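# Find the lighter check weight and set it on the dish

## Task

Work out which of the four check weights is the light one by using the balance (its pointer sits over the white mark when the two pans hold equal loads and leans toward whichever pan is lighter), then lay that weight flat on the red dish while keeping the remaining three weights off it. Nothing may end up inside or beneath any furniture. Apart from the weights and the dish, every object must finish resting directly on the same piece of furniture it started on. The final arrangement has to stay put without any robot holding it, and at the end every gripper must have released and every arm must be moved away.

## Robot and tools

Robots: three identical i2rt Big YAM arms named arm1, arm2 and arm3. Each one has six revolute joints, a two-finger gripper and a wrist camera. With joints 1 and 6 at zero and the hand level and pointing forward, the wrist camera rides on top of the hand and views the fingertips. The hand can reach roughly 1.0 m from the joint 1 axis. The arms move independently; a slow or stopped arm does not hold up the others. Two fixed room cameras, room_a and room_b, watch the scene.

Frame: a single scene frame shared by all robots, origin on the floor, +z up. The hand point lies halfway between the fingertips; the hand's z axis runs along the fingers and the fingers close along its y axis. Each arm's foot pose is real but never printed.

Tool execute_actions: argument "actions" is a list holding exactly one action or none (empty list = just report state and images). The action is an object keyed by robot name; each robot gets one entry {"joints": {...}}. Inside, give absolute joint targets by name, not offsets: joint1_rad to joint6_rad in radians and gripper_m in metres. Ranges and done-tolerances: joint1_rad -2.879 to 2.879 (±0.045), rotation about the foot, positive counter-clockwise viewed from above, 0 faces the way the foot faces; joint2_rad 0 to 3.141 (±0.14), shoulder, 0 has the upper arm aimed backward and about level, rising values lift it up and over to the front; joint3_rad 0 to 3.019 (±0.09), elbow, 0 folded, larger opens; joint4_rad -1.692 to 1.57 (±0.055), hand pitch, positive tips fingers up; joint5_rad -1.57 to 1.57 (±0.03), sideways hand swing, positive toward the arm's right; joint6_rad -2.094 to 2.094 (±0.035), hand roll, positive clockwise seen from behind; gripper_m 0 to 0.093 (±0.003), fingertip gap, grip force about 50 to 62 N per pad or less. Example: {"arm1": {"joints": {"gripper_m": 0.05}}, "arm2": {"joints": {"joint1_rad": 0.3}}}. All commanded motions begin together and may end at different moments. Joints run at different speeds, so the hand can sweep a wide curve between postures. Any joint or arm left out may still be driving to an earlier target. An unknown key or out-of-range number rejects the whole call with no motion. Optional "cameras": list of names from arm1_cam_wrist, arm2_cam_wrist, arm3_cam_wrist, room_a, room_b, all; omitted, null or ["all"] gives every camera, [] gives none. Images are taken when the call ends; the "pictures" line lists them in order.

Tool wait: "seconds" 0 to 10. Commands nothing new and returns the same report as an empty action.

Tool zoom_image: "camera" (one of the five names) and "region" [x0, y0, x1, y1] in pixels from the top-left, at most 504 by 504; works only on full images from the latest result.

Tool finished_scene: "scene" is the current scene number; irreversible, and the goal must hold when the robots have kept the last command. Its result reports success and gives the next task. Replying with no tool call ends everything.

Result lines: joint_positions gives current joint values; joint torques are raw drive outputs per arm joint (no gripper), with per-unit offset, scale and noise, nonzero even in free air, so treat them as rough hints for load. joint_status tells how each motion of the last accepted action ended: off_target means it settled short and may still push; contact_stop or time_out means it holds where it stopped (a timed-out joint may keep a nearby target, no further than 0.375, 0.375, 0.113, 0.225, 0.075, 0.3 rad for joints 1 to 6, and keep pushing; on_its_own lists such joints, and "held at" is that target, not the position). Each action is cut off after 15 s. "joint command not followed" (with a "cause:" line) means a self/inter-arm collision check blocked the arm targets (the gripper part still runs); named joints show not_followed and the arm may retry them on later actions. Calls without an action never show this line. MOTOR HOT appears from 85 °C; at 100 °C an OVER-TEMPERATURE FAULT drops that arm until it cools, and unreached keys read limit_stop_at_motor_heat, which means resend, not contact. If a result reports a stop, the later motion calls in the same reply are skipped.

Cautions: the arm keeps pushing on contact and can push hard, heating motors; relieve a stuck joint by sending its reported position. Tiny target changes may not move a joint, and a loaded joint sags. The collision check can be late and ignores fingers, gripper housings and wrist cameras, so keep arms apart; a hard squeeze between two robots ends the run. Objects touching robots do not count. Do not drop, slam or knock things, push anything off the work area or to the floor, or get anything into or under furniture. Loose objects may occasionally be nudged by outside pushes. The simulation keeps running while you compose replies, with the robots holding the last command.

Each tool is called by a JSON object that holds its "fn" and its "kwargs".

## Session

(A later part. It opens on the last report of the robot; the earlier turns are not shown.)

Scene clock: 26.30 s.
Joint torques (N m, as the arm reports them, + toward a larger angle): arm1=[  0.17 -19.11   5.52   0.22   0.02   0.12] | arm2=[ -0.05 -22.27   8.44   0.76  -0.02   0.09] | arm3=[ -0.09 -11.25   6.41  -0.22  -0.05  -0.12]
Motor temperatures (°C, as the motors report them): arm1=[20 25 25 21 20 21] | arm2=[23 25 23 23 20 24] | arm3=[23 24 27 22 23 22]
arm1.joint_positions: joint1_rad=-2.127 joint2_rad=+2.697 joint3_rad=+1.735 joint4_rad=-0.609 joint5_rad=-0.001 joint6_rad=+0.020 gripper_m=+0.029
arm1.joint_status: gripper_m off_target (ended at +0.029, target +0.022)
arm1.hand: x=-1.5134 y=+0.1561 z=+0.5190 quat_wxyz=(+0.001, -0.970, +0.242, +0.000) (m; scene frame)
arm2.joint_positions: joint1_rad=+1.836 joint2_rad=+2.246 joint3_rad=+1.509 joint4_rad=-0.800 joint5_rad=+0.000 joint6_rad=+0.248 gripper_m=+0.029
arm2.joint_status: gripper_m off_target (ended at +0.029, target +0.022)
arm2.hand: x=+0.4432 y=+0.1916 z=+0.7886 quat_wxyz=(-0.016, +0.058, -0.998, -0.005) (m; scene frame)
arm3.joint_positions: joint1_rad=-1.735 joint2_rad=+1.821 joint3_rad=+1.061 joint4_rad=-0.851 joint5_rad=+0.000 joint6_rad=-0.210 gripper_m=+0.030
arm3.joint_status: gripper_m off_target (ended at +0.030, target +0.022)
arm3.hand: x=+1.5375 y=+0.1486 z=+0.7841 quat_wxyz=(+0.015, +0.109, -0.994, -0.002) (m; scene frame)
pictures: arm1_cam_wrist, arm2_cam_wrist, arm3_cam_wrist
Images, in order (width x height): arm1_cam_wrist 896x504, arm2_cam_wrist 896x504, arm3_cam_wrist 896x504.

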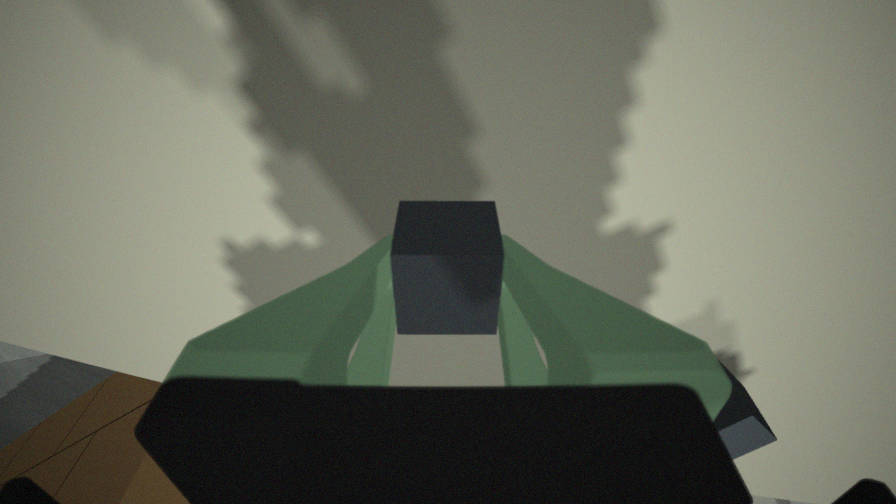

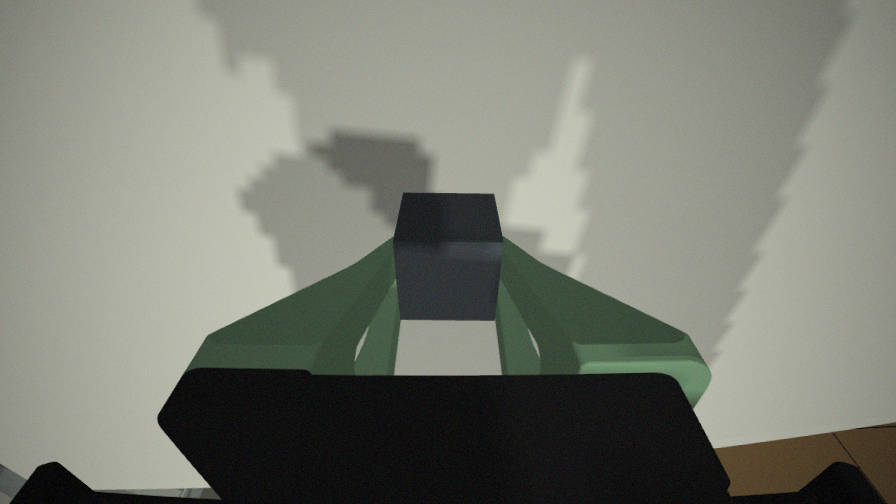

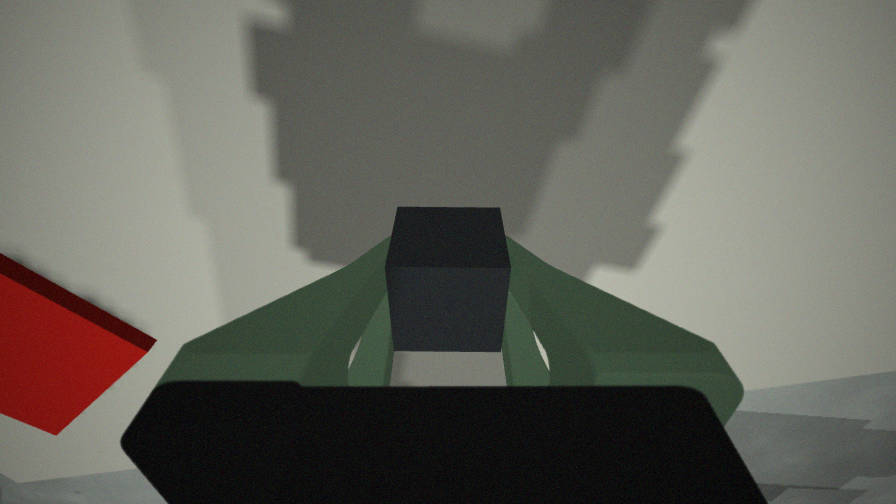

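{"fn": "execute_actions", "kwargs": {"actions": [{"arm1":{"joints":{"joint1_rad":0.063,"joint2_rad":1.86,"joint3_rad":1.08,"joint4_rad":-0.785,"joint6_rad":-1.575}},"arm2":{"joints":{"joint1_rad":-0.75,"joint2_rad":2.19,"joint3_rad":1.72,"joint4_rad":-1.075,"joint6_rad":0.78}},"arm3":{"joints":{"joint1_rad":-1.35,"joint2_rad":1.637,"joint3_rad":0.99,"joint4_rad":-0.93,"joint6_rad":0.0}}}]}}

Scene clock: 33.87 s.
Joint torques (N m, as the arm reports them, + toward a larger angle): arm1=[ -0.35 -12.24   5.37  -0.06  -0.05  -0.01] | arm2=[ -0.7  -24.18  10.14   0.08  -0.05   0.09] | arm3=[ -0.32 -10.15   7.8   -0.1    0.04   0.09]
Motor temperatures (°C, as the motors report them): arm1=[20 26 25 21 20 21] | arm2=[23 26 23 23 20 24] | arm3=[23 24 27 22 23 22]
arm1.joint_positions: joint1_rad=+0.071 joint2_rad=+1.868 joint3_rad=+1.081 joint4_rad=-0.776 joint5_rad=-0.001 joint6_rad=-1.566 gripper_m=+0.029
arm1.joint_status: all done
arm1.hand: x=-0.8961 y=-0.5853 z=+0.8003 quat_wxyz=(-0.001, +0.076, -0.997, +0.002) (m; scene frame)
arm2.joint_positions: joint1_rad=-0.744 joint2_rad=+2.207 joint3_rad=+1.705 joint4_rad=-1.063 joint5_rad=+0.002 joint6_rad=+0.774 gripper_m=+0.029
arm2.joint_status: all done
arm2.hand: x=-0.5037 y=-0.5320 z=+0.8722 quat_wxyz=(-0.001, -0.997, -0.076, +0.002) (m; scene frame)
arm3.joint_positions: joint1_rad=-1.342 joint2_rad=+1.642 joint3_rad=+0.973 joint4_rad=-0.918 joint5_rad=-0.001 joint6_rad=-0.011 gripper_m=+0.030
arm3.joint_status: all done
arm3.hand: x=+1.4683 y=+0.3061 z=+0.8329 quat_wxyz=(+0.002, +0.205, -0.979, +0.001) (m; scene frame)
pictures: arm1_cam_wrist, arm2_cam_wrist, arm3_cam_wrist, room_a, room_b
Images, in order (width x height): arm1_cam_wrist 896x504, arm2_cam_wrist 896x504, arm3_cam_wrist 896x504, room_a 896x504, room_b 896x504.

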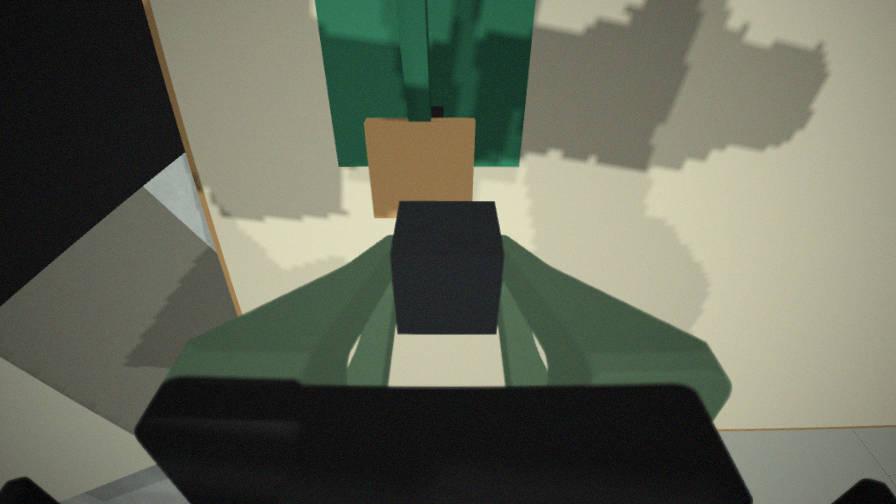

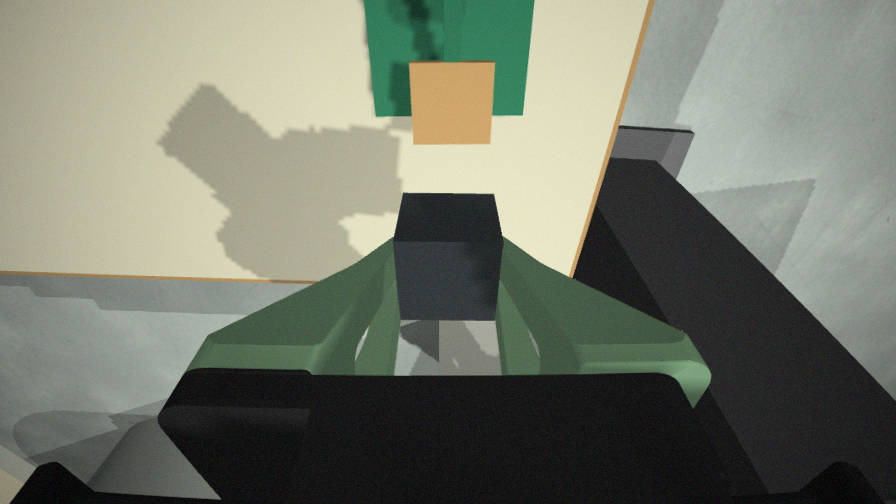

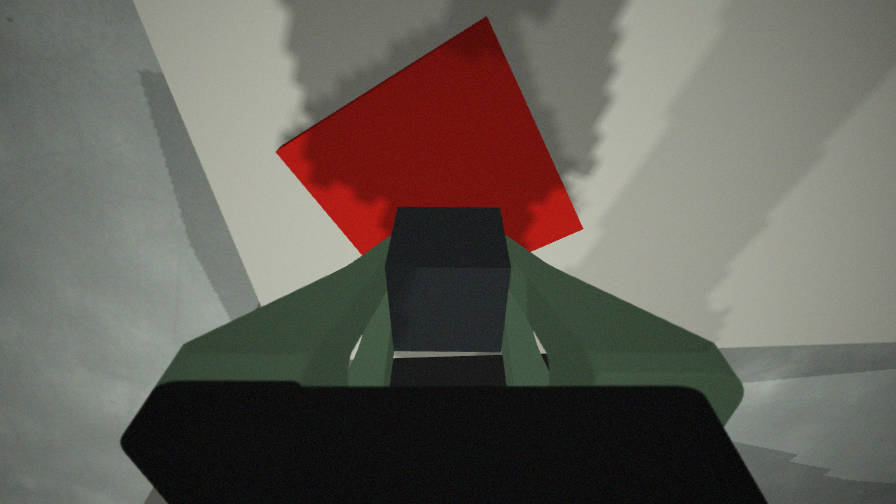

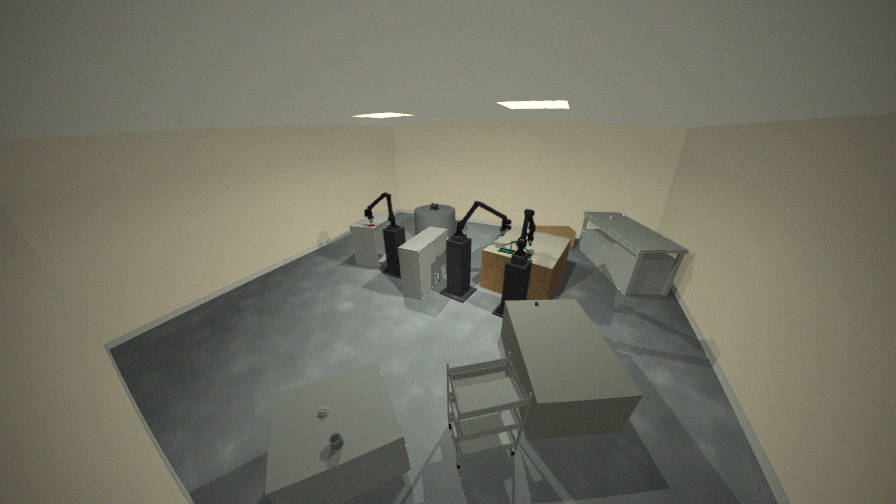

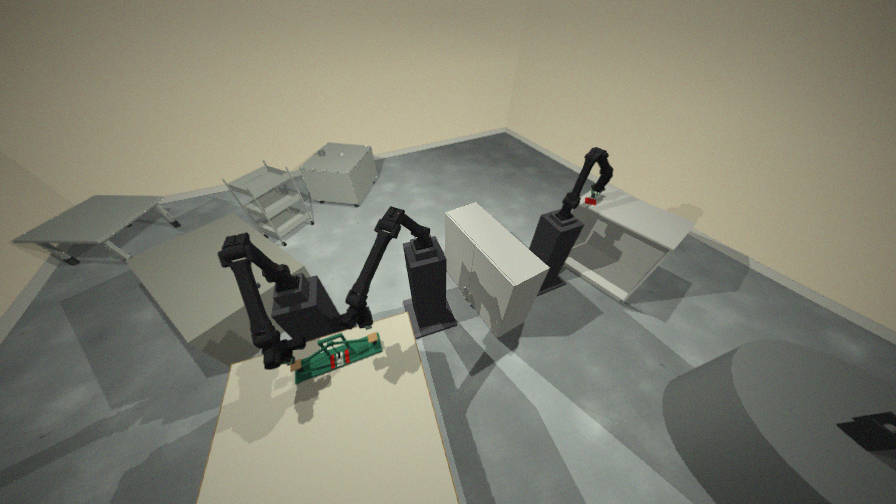

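{"fn": "zoom_image", "kwargs": {"camera": "arm1_cam_wrist", "region": [320, 80, 560, 260]}}

{"fn": "zoom_image", "kwargs": {"camera": "arm2_cam_wrist", "region": [340, 30, 580, 210]}}

Region (320, 80, 560, 260) of arm1_cam_wrist's 896x504 image, scaled by 2.100, with more detail than that image has; it fills the top 378 rows of this view, and the rest is white.

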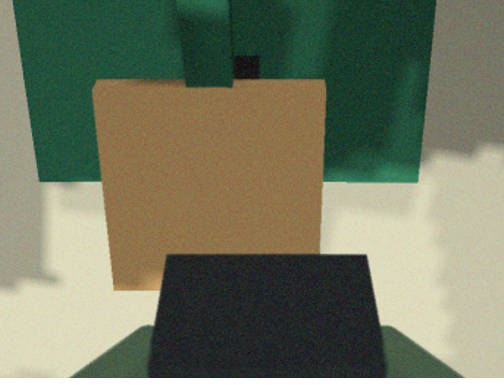

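Region (340, 30, 580, 210) of arm2_cam_wrist's 896x504 image, scaled by 2.100, with more detail than that image has; it fills the top 378 rows of this view, and the rest is white.

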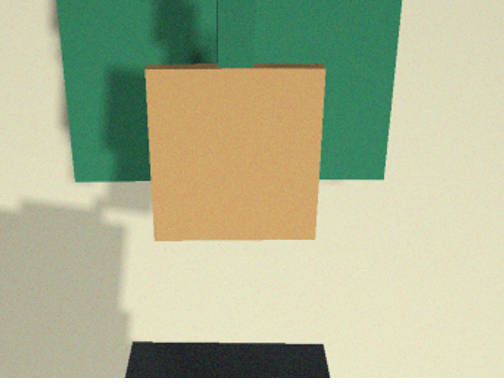

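{"fn": "execute_actions", "kwargs": {"actions": [{"arm1":{"joints":{"joint1_rad":0.052,"joint2_rad":1.97,"joint3_rad":1.026,"joint4_rad":-0.594}},"arm2":{"joints":{"joint1_rad":-0.757,"joint2_rad":2.403,"joint3_rad":1.726,"joint4_rad":-0.845}}}], "cameras": ["arm1_cam_wrist","arm2_cam_wrist","room_b"]}}

Scene clock: 40.97 s.
Joint torques (N m, as the arm reports them, + toward a larger angle): arm1=[ -0.18 -11.68   4.99   0.74  -0.19  -0.01] | arm2=[ -0.29 -25.75   9.14   0.83  -0.08   0.08] | arm3=[ -0.36 -10.34   7.8   -0.08   0.04   0.08]
Motor temperatures (°C, as the motors report them): arm1=[20 25 25 21 20 21] | arm2=[23 26 23 23 20 24] | arm3=[23 24 27 22 23 22]
arm1.joint_positions: joint1_rad=+0.056 joint2_rad=+1.968 joint3_rad=+1.020 joint4_rad=-0.604 joint5_rad=+0.003 joint6_rad=-1.567 gripper_m=+0.029
arm1.joint_status: all done
arm1.hand: x=-0.9052 y=-0.5755 z=+0.7414 quat_wxyz=(+0.001, +0.069, -0.998, +0.008) (m; scene frame)
arm2.joint_positions: joint1_rad=-0.753 joint2_rad=+2.428 joint3_rad=+1.707 joint4_rad=-0.855 joint5_rad=+0.003 joint6_rad=+0.775 gripper_m=+0.029
arm2.joint_status: all done
arm2.hand: x=-0.5084 y=-0.5292 z=+0.7362 quat_wxyz=(+0.003, -0.997, -0.071, -0.001) (m; scene frame)
arm3.joint_positions: joint1_rad=-1.342 joint2_rad=+1.642 joint3_rad=+0.973 joint4_rad=-0.918 joint5_rad=-0.001 joint6_rad=-0.011 gripper_m=+0.030
arm3.joint_status: not commanded
arm3.hand: x=+1.4683 y=+0.3061 z=+0.8329 quat_wxyz=(+0.002, +0.205, -0.979, +0.001) (m; scene frame)
pictures: arm1_cam_wrist, arm2_cam_wrist, room_b
Images, in order (width x height): arm1_cam_wrist 896x504, arm2_cam_wrist 896x504, room_b 896x504.

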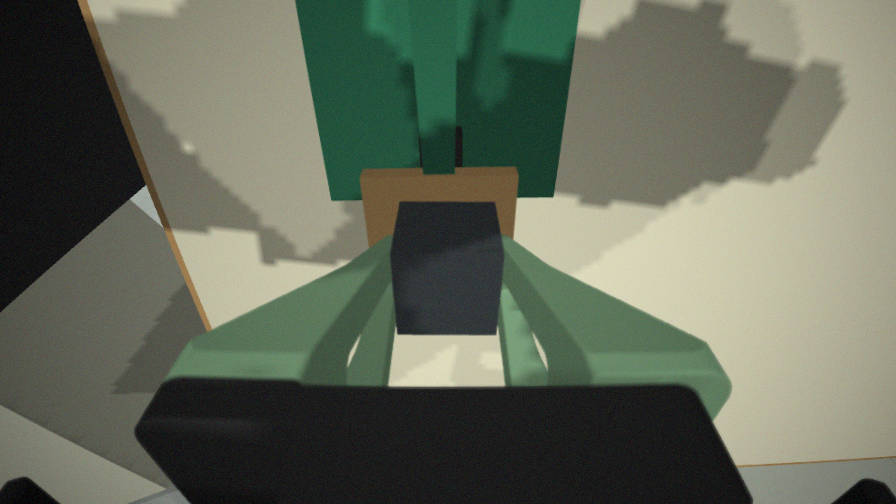

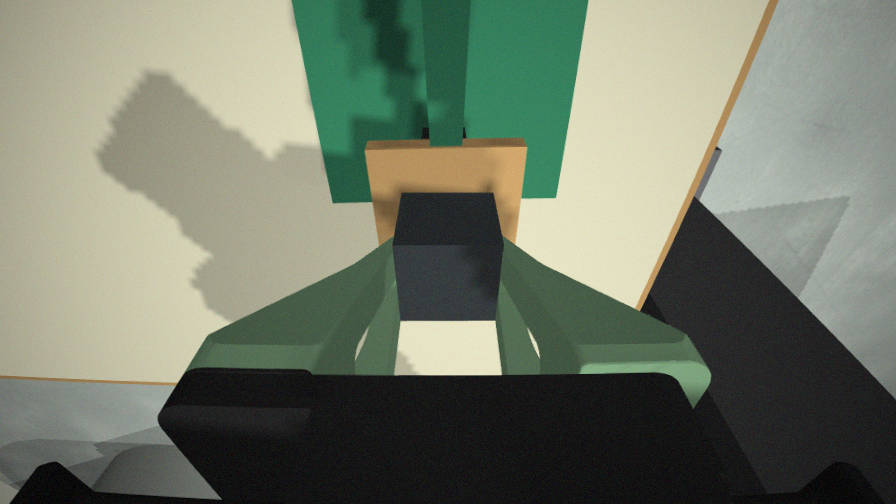

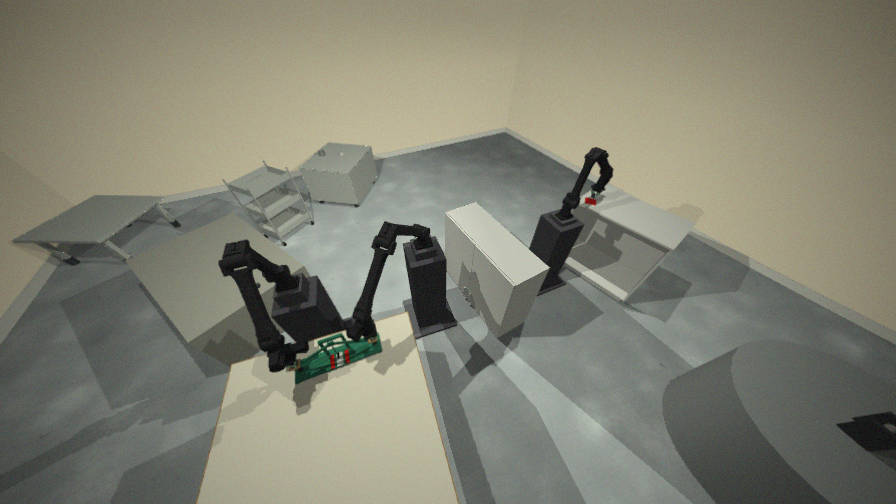

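{"fn": "zoom_image", "kwargs": {"camera": "arm1_cam_wrist", "region": [340, 140, 560, 270]}}

{"fn": "zoom_image", "kwargs": {"camera": "arm2_cam_wrist", "region": [340, 120, 560, 270]}}

Region (340, 140, 560, 270) of arm1_cam_wrist's 896x504 image, scaled by 2.291, with more detail than that image has; it fills the top 298 rows of this view, and the rest is white.

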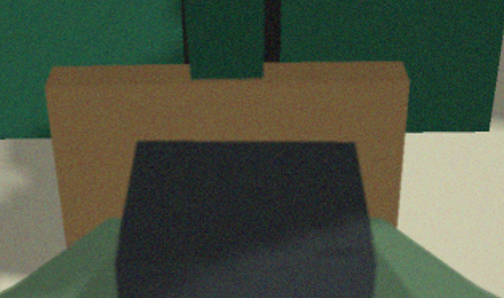

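Region (340, 120, 560, 270) of arm2_cam_wrist's 896x504 image, scaled by 2.291, with more detail than that image has; it fills the top 344 rows of this view, and the rest is white.

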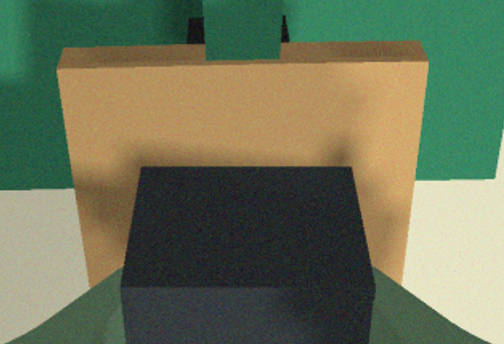

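{"fn": "execute_actions", "kwargs": {"actions": [{"arm1":{"joints":{"gripper_m":0.093}},"arm2":{"joints":{"gripper_m":0.093}}}], "cameras": ["arm1_cam_wrist","arm2_cam_wrist","room_b"]}}

Scene clock: 43.37 s.
Joint torques (N m, as the arm reports them, + toward a larger angle): arm1=[  0.   -11.6    4.91   0.69  -0.19   0.  ] | arm2=[ -0.31 -25.85   9.22   0.86  -0.06   0.08] | arm3=[ -0.3  -10.14   7.78  -0.08   0.04   0.09]
Motor temperatures (°C, as the motors report them): arm1=[20 25 25 21 20 21] | arm2=[23 26 23 23 20 24] | arm3=[23 24 27 22 23 22]
arm1.joint_positions: joint1_rad=+0.056 joint2_rad=+1.968 joint3_rad=+1.020 joint4_rad=-0.604 joint5_rad=+0.003 joint6_rad=-1.567 gripper_m=+0.093
arm1.joint_status: all done
arm1.hand: x=-0.9052 y=-0.5755 z=+0.7414 quat_wxyz=(+0.001, +0.069, -0.998, +0.008) (m; scene frame)
arm2.joint_positions: joint1_rad=-0.753 joint2_rad=+2.427 joint3_rad=+1.707 joint4_rad=-0.855 joint5_rad=+0.003 joint6_rad=+0.775 gripper_m=+0.093
arm2.joint_status: all done
arm2.hand: x=-0.5086 y=-0.5296 z=+0.7369 quat_wxyz=(+0.002, -0.997, -0.071, -0.001) (m; scene frame)
arm3.joint_positions: joint1_rad=-1.342 joint2_rad=+1.642 joint3_rad=+0.973 joint4_rad=-0.918 joint5_rad=-0.001 joint6_rad=-0.011 gripper_m=+0.030
arm3.joint_status: not commanded
arm3.hand: x=+1.4683 y=+0.3061 z=+0.8329 quat_wxyz=(+0.002, +0.205, -0.979, +0.001) (m; scene frame)
pictures: arm1_cam_wrist, arm2_cam_wrist, room_b
Images, in order (width x height): arm1_cam_wrist 896x504, arm2_cam_wrist 896x504, room_b 896x504.

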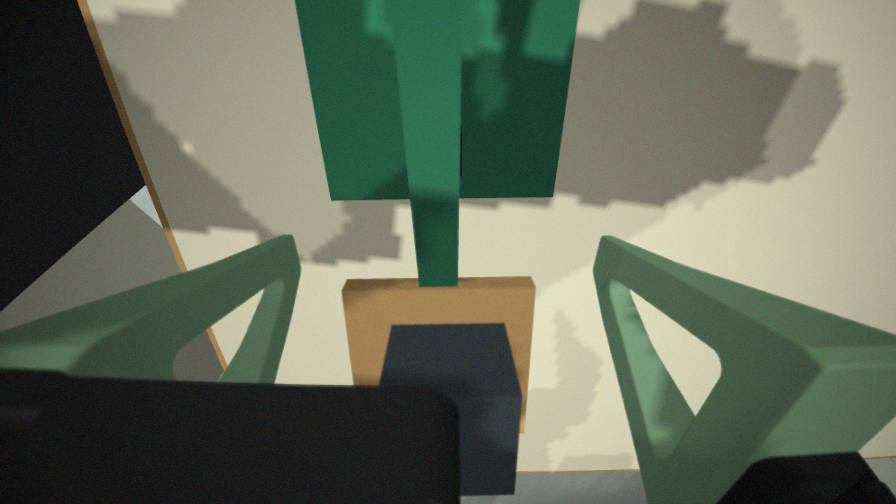

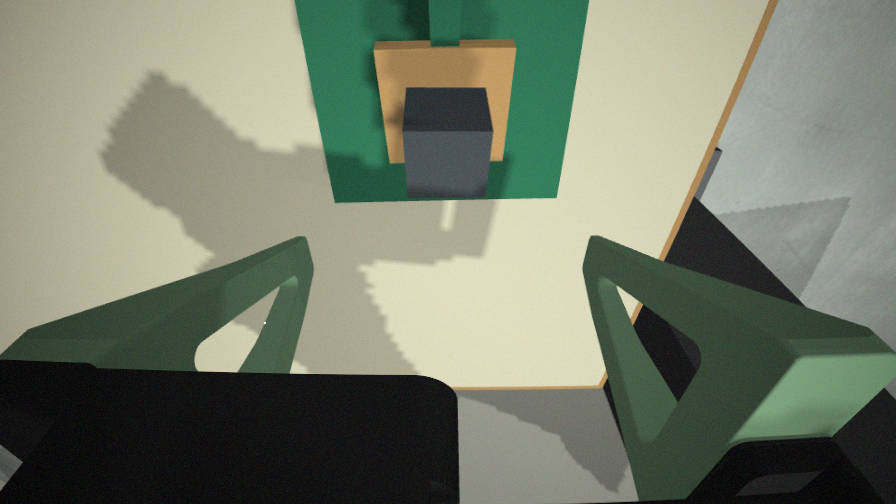

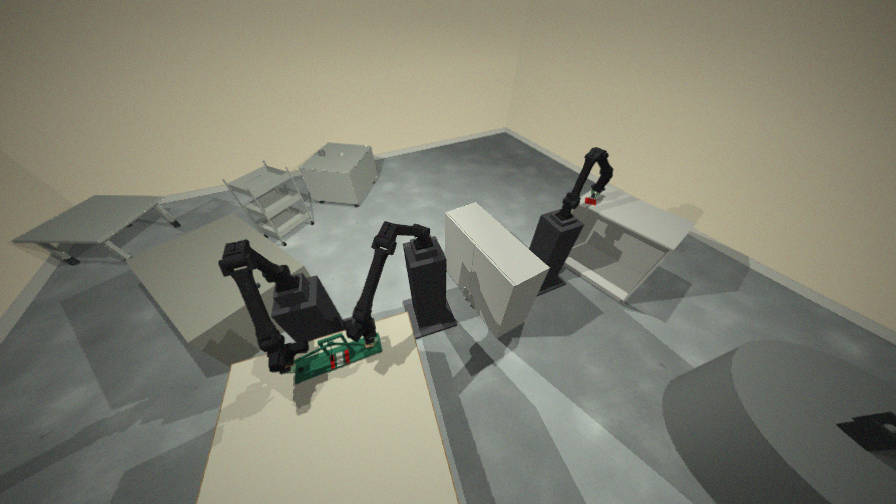

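{"fn": "execute_actions", "kwargs": {"actions": [], "cameras": ["arm1_cam_wrist","arm2_cam_wrist","room_b"]}}

Scene clock: 43.63 s.
Joint torques (N m, as the arm reports them, + toward a larger angle): arm1=[  0.04 -11.66   4.97   0.69  -0.19   0.  ] | arm2=[ -0.2  -25.95   9.21   0.8   -0.07   0.08] | arm3=[ -0.38 -10.09   7.8   -0.1    0.03   0.1 ]
Motor temperatures (°C, as the motors report them): arm1=[20 25 25 21 20 21] | arm2=[23 26 23 23 20 24] | arm3=[23 24 27 22 23 22]
arm1.joint_positions: joint1_rad=+0.056 joint2_rad=+1.968 joint3_rad=+1.020 joint4_rad=-0.604 joint5_rad=+0.003 joint6_rad=-1.567 gripper_m=+0.093
arm1.joint_status: all done
arm1.hand: x=-0.9052 y=-0.5755 z=+0.7414 quat_wxyz=(+0.001, +0.069, -0.998, +0.008) (m; scene frame)
arm2.joint_positions: joint1_rad=-0.753 joint2_rad=+2.427 joint3_rad=+1.707 joint4_rad=-0.855 joint5_rad=+0.003 joint6_rad=+0.775 gripper_m=+0.093
arm2.joint_status: all done
arm2.hand: x=-0.5086 y=-0.5296 z=+0.7369 quat_wxyz=(+0.002, -0.997, -0.071, -0.001) (m; scene frame)
arm3.joint_positions: joint1_rad=-1.342 joint2_rad=+1.642 joint3_rad=+0.973 joint4_rad=-0.918 joint5_rad=-0.001 joint6_rad=-0.011 gripper_m=+0.030
arm3.joint_status: not commanded
arm3.hand: x=+1.4683 y=+0.3061 z=+0.8329 quat_wxyz=(+0.002, +0.205, -0.979, +0.001) (m; scene frame)
pictures: arm1_cam_wrist, arm2_cam_wrist, room_b
Images, in order (width x height): arm1_cam_wrist 896x504, arm2_cam_wrist 896x504, room_b 896x504.

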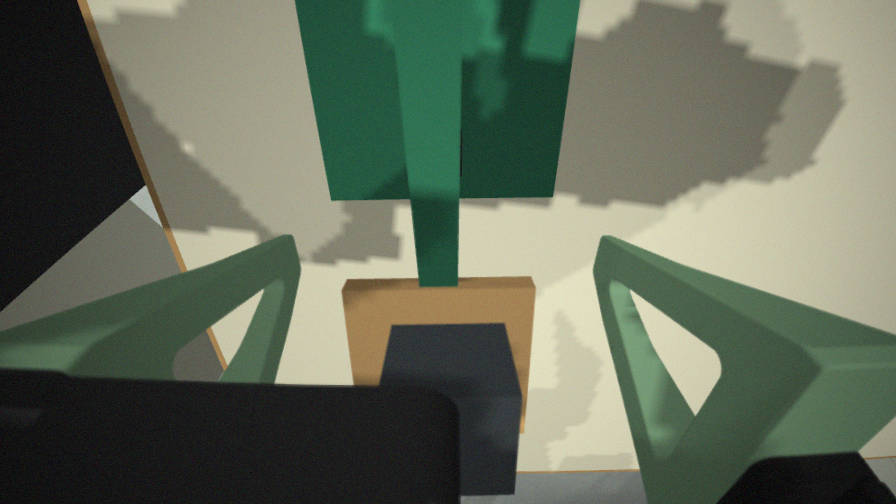

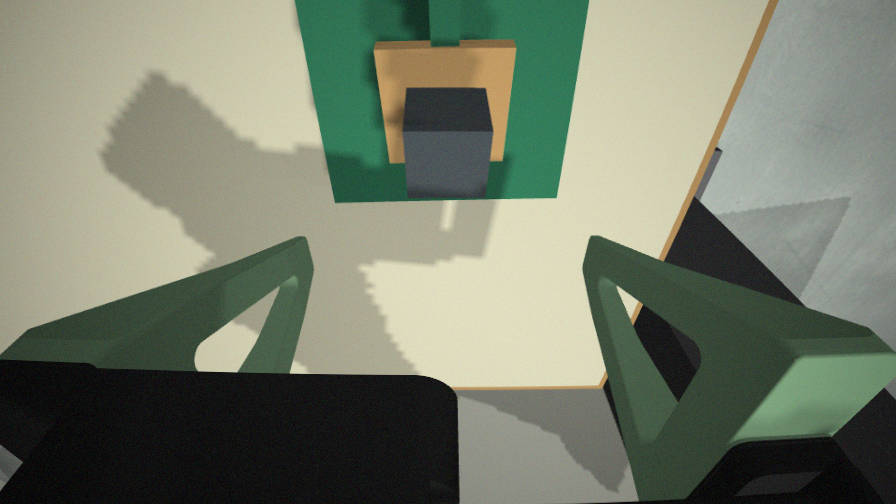

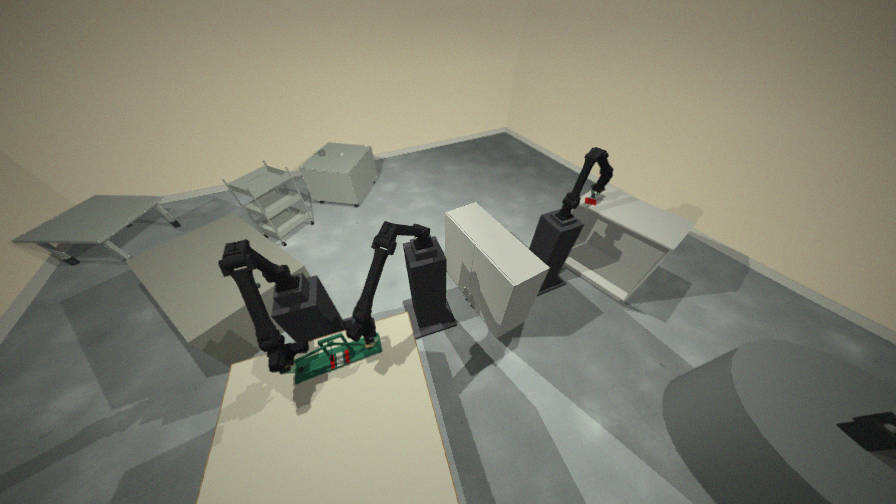

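{"fn": "execute_actions", "kwargs": {"actions": [{"arm1":{"joints":{"joint1_rad":0.023,"joint2_rad":1.876,"joint3_rad":1.05,"joint4_rad":-0.721,"joint6_rad":-1.603}}}], "cameras": ["arm1_cam_wrist","arm2_cam_wrist","room_b"]}}

Scene clock: 55.37 s.
Joint torques (N m, as the arm reports them, + toward a larger angle): arm1=[  0.13 -12.22   6.87  -0.12  -0.17  -0.02] | arm2=[ -0.13 -25.9    9.18   0.89  -0.07   0.09] | arm3=[ -0.28 -10.11   7.82  -0.07   0.03   0.09]
Motor temperatures (°C, as the motors report them): arm1=[20 25 25 21 20 21] | arm2=[23 27 23 23 20 24] | arm3=[23 24 28 22 23 22]
arm1.joint_positions: joint1_rad=+0.024 joint2_rad=+1.884 joint3_rad=+1.020 joint4_rad=-0.712 joint5_rad=+0.003 joint6_rad=-1.594 gripper_m=+0.093
arm1.joint_status: all done
arm1.hand: x=-0.9203 y=-0.5689 z=+0.7775 quat_wxyz=(+0.001, +0.067, -0.998, -0.004) (m; scene frame)
arm2.joint_positions: joint1_rad=-0.753 joint2_rad=+2.427 joint3_rad=+1.707 joint4_rad=-0.855 joint5_rad=+0.003 joint6_rad=+0.775 gripper_m=+0.093
arm2.joint_status: not commanded
arm2.hand: x=-0.5086 y=-0.5296 z=+0.7369 quat_wxyz=(+0.002, -0.997, -0.071, -0.001) (m; scene frame)
arm3.joint_positions: joint1_rad=-1.342 joint2_rad=+1.642 joint3_rad=+0.973 joint4_rad=-0.918 joint5_rad=-0.001 joint6_rad=-0.011 gripper_m=+0.030
arm3.joint_status: not commanded
arm3.hand: x=+1.4683 y=+0.3061 z=+0.8329 quat_wxyz=(+0.002, +0.205, -0.979, +0.001) (m; scene frame)
pictures: arm1_cam_wrist, arm2_cam_wrist, room_b
Images, in order (width x height): arm1_cam_wrist 896x504, arm2_cam_wrist 896x504, room_b 896x504.

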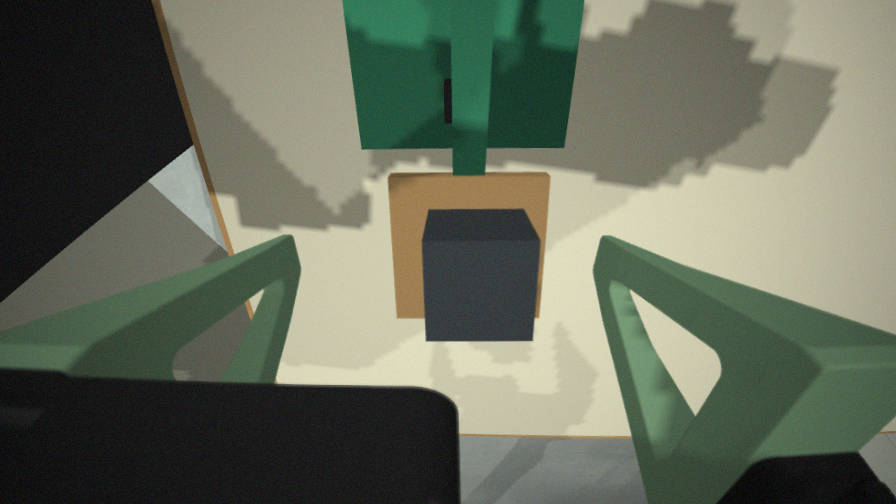

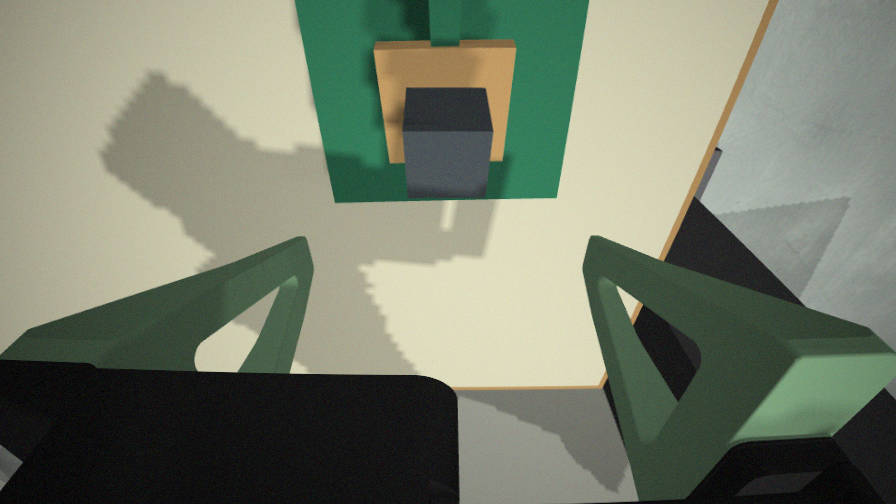

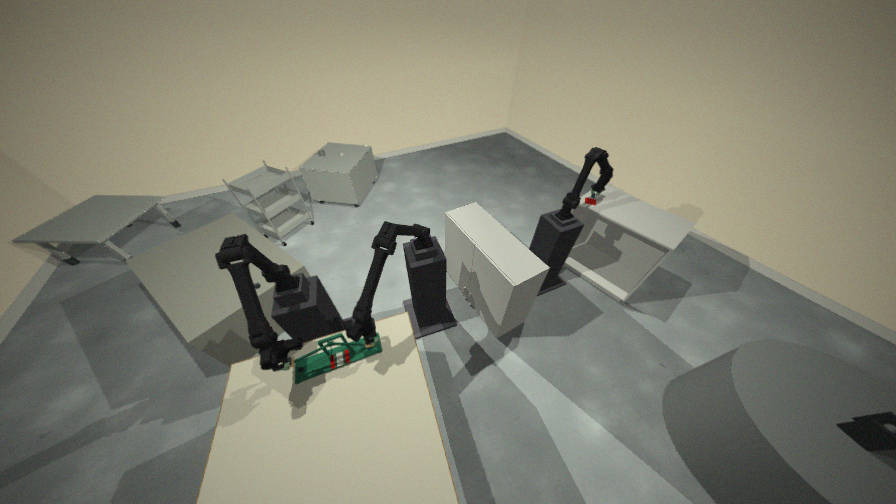

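{"fn": "execute_actions", "kwargs": {"actions": [{"arm1":{"joints":{"gripper_m":0.022}}}], "cameras": ["arm1_cam_wrist","room_b"]}}

Scene clock: 56.80 s.
Joint torques (N m, as the arm reports them, + toward a larger angle): arm1=[  0.14 -11.92   6.86  -0.09  -0.15  -0.01] | arm2=[ -0.41 -25.84   9.19   0.9   -0.07   0.09] | arm3=[ -0.25 -10.2    7.81  -0.06   0.05   0.1 ]
Motor temperatures (°C, as the motors report them): arm1=[20 25 25 21 20 21] | arm2=[23 27 23 23 20 24] | arm3=[23 24 28 22 23 22]
arm1.joint_positions: joint1_rad=+0.024 joint2_rad=+1.884 joint3_rad=+1.020 joint4_rad=-0.713 joint5_rad=+0.002 joint6_rad=-1.595 gripper_m=+0.029
arm1.joint_status: gripper_m off_target (ended at +0.029, target +0.022)
arm1.hand: x=-0.9202 y=-0.5688 z=+0.7775 quat_wxyz=(+0.001, +0.067, -0.998, -0.005) (m; scene frame)
arm2.joint_positions: joint1_rad=-0.753 joint2_rad=+2.427 joint3_rad=+1.707 joint4_rad=-0.855 joint5_rad=+0.003 joint6_rad=+0.775 gripper_m=+0.093
arm2.joint_status: not commanded
arm2.hand: x=-0.5086 y=-0.5296 z=+0.7369 quat_wxyz=(+0.002, -0.997, -0.071, -0.001) (m; scene frame)
arm3.joint_positions: joint1_rad=-1.342 joint2_rad=+1.642 joint3_rad=+0.973 joint4_rad=-0.918 joint5_rad=-0.001 joint6_rad=-0.011 gripper_m=+0.030
arm3.joint_status: not commanded
arm3.hand: x=+1.4683 y=+0.3061 z=+0.8329 quat_wxyz=(+0.002, +0.205, -0.979, +0.001) (m; scene frame)
pictures: arm1_cam_wrist, room_b
Images, in order (width x height): arm1_cam_wrist 896x504, room_b 896x504.

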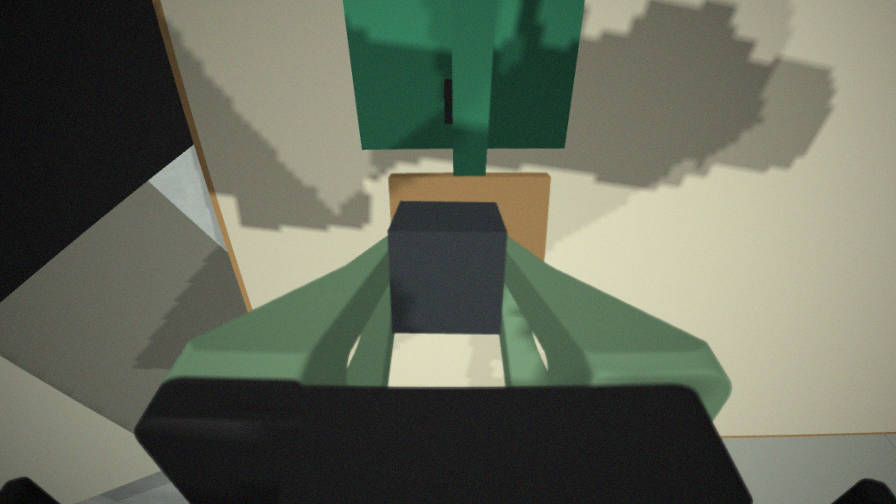

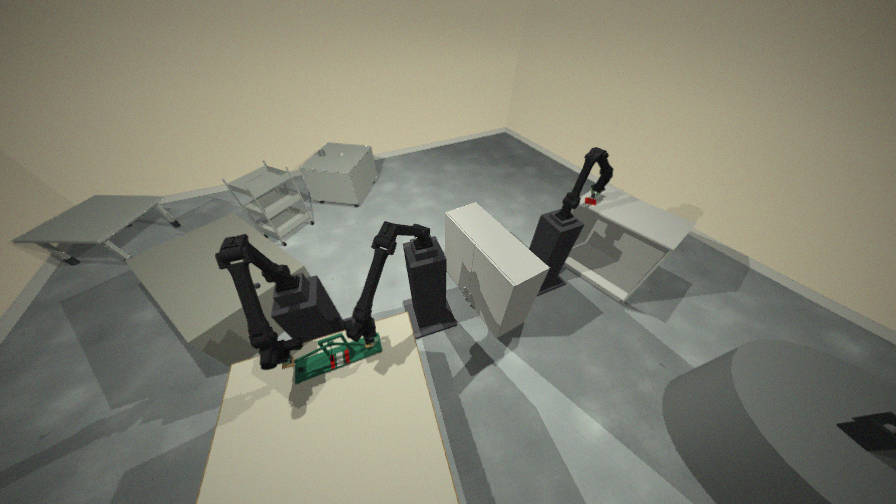

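{"fn": "zoom_image", "kwargs": {"camera": "room_b", "region": [240, 290, 440, 420]}}

{"fn": "zoom_image", "kwargs": {"camera": "arm1_cam_wrist", "region": [360, 160, 560, 350]}}

Region (240, 290, 440, 420) of room_b's 896x504 image, scaled by 2.520, with more detail than that image has; it fills the top 328 rows of this view, and the rest is white.

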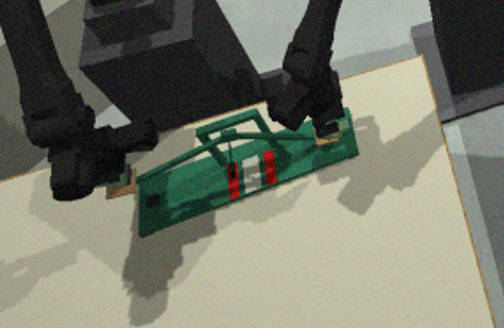

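Region (360, 160, 560, 350) of arm1_cam_wrist's 896x504 image, scaled by 2.520, with more detail than that image has; it fills the top 479 rows of this view, and the rest is white.

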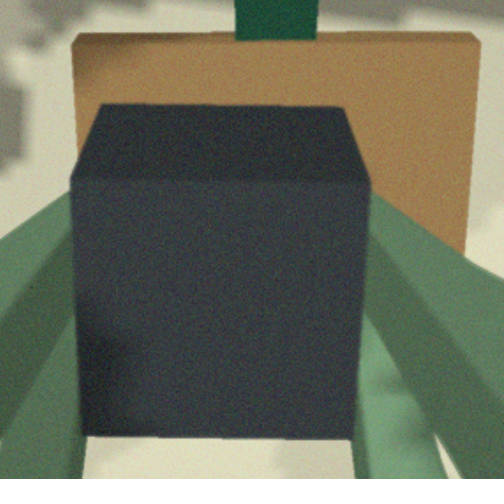

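{"fn": "execute_actions", "kwargs": {"actions": [{"arm1":{"joints":{"joint1_rad":0.40,"joint2_rad":1.72,"joint3_rad":1.545,"joint4_rad":-0.522,"joint6_rad":-0.3}},"arm2":{"joints":{"joint1_rad":0.10,"joint2_rad":2.375,"joint3_rad":1.507,"joint4_rad":-0.568,"joint6_rad":-0.55}},"arm3":{"joints":{"joint1_rad":-1.76}}}]}}

Scene clock: 71.53 s.
Joint torques (N m, as the arm reports them, + toward a larger angle): arm1=[  0.63 -13.46  10.92   1.68   0.03   0.17] | arm2=[  0.43 -22.76   6.74   0.88  -0.01  -0.03] | arm3=[  1.2  -10.16   7.8   -0.1   -0.09   0.07]
Motor temperatures (°C, as the motors report them): arm1=[20 25 26 21 20 21] | arm2=[23 27 23 23 20 24] | arm3=[23 24 28 22 23 22]
arm1.joint_positions: joint1_rad=+0.396 joint2_rad=+1.721 joint3_rad=+1.502 joint4_rad=-0.526 joint5_rad=-0.002 joint6_rad=-0.310 gripper_m=+0.029
arm1.joint_status: all done
arm1.hand: x=-0.6450 y=-0.7426 z=+1.0883 quat_wxyz=(-0.307, -0.348, -0.848, +0.256) (m; scene frame)
arm2.joint_positions: joint1_rad=+0.093 joint2_rad=+2.382 joint3_rad=+1.505 joint4_rad=-0.573 joint5_rad=-0.002 joint6_rad=-0.543 gripper_m=+0.093
arm2.joint_status: all done
arm2.hand: x=-0.0023 y=-0.6286 z=+0.7116 quat_wxyz=(-0.035, -0.405, -0.912, +0.049) (m; scene frame)
arm3.joint_positions: joint1_rad=-1.768 joint2_rad=+1.642 joint3_rad=+0.973 joint4_rad=-0.918 joint5_rad=+0.001 joint6_rad=-0.009 gripper_m=+0.030
arm3.joint_status: all done
arm3.hand: x=+1.5010 y=+0.1347 z=+0.8330 quat_wxyz=(+0.003, -0.007, -1.000, +0.000) (m; scene frame)
pictures: arm1_cam_wrist, arm2_cam_wrist, arm3_cam_wrist, room_a, room_b
Images, in order (width x height): arm1_cam_wrist 896x504, arm2_cam_wrist 896x504, arm3_cam_wrist 896x504, room_a 896x504, room_b 896x504.

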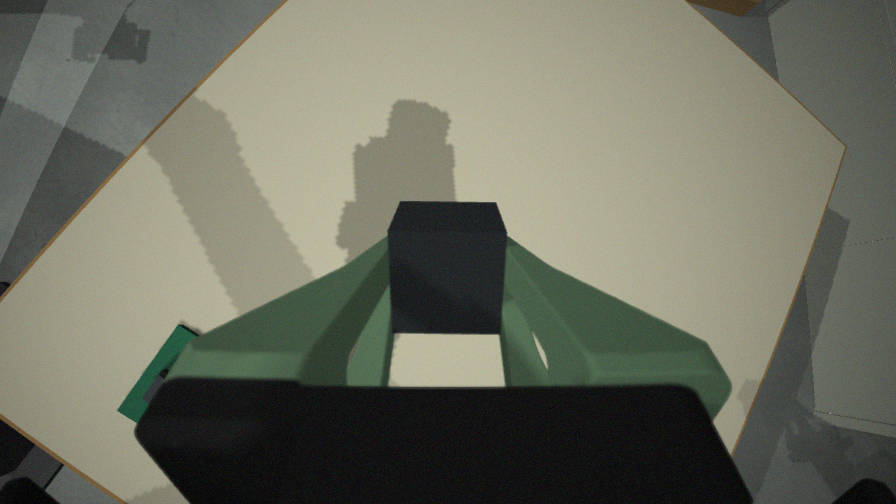

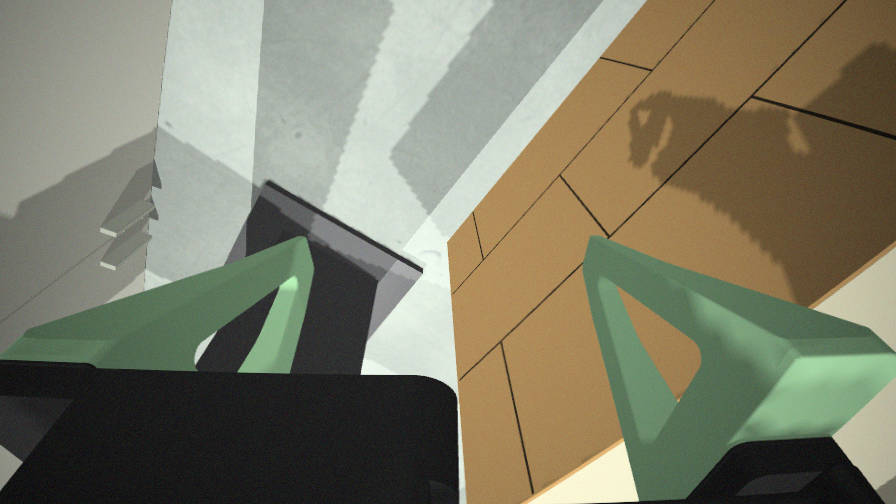

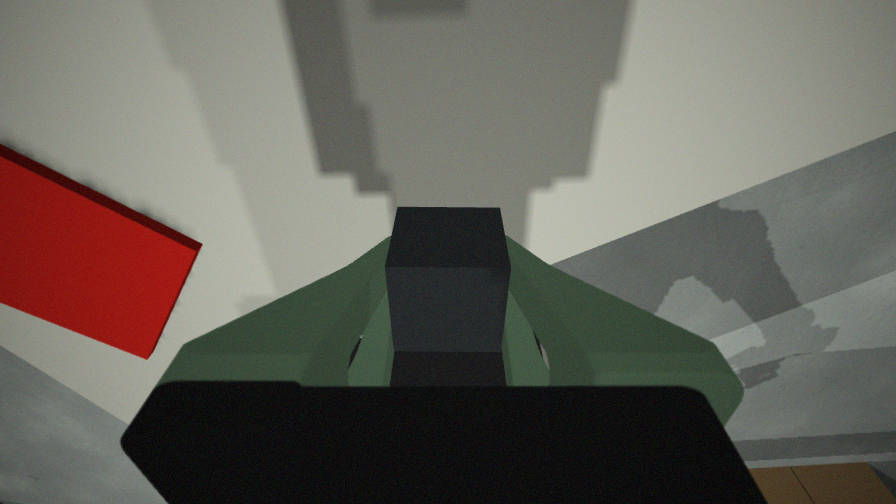

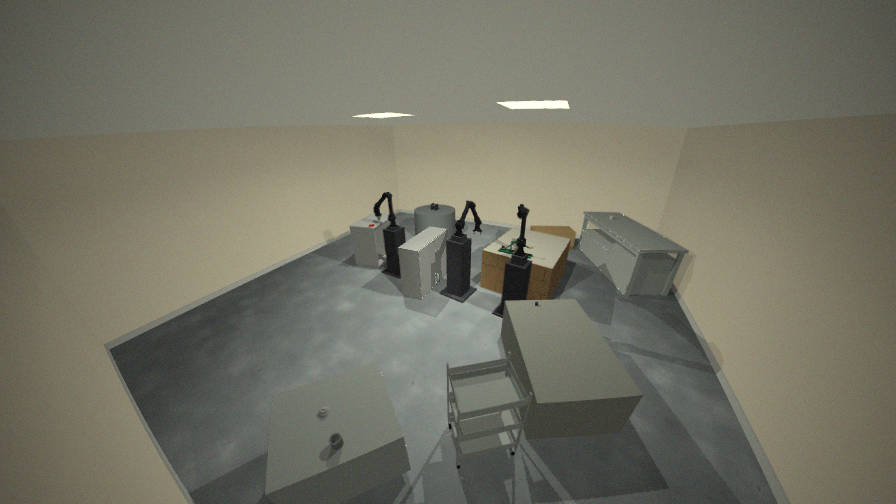

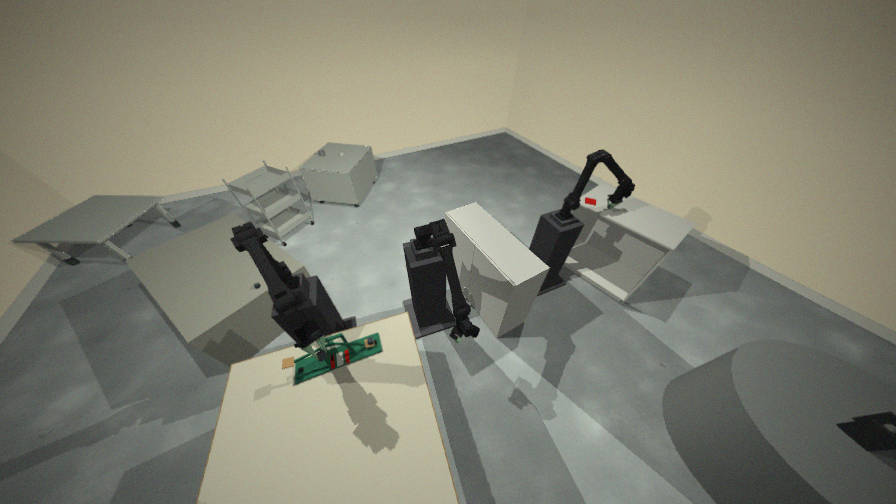

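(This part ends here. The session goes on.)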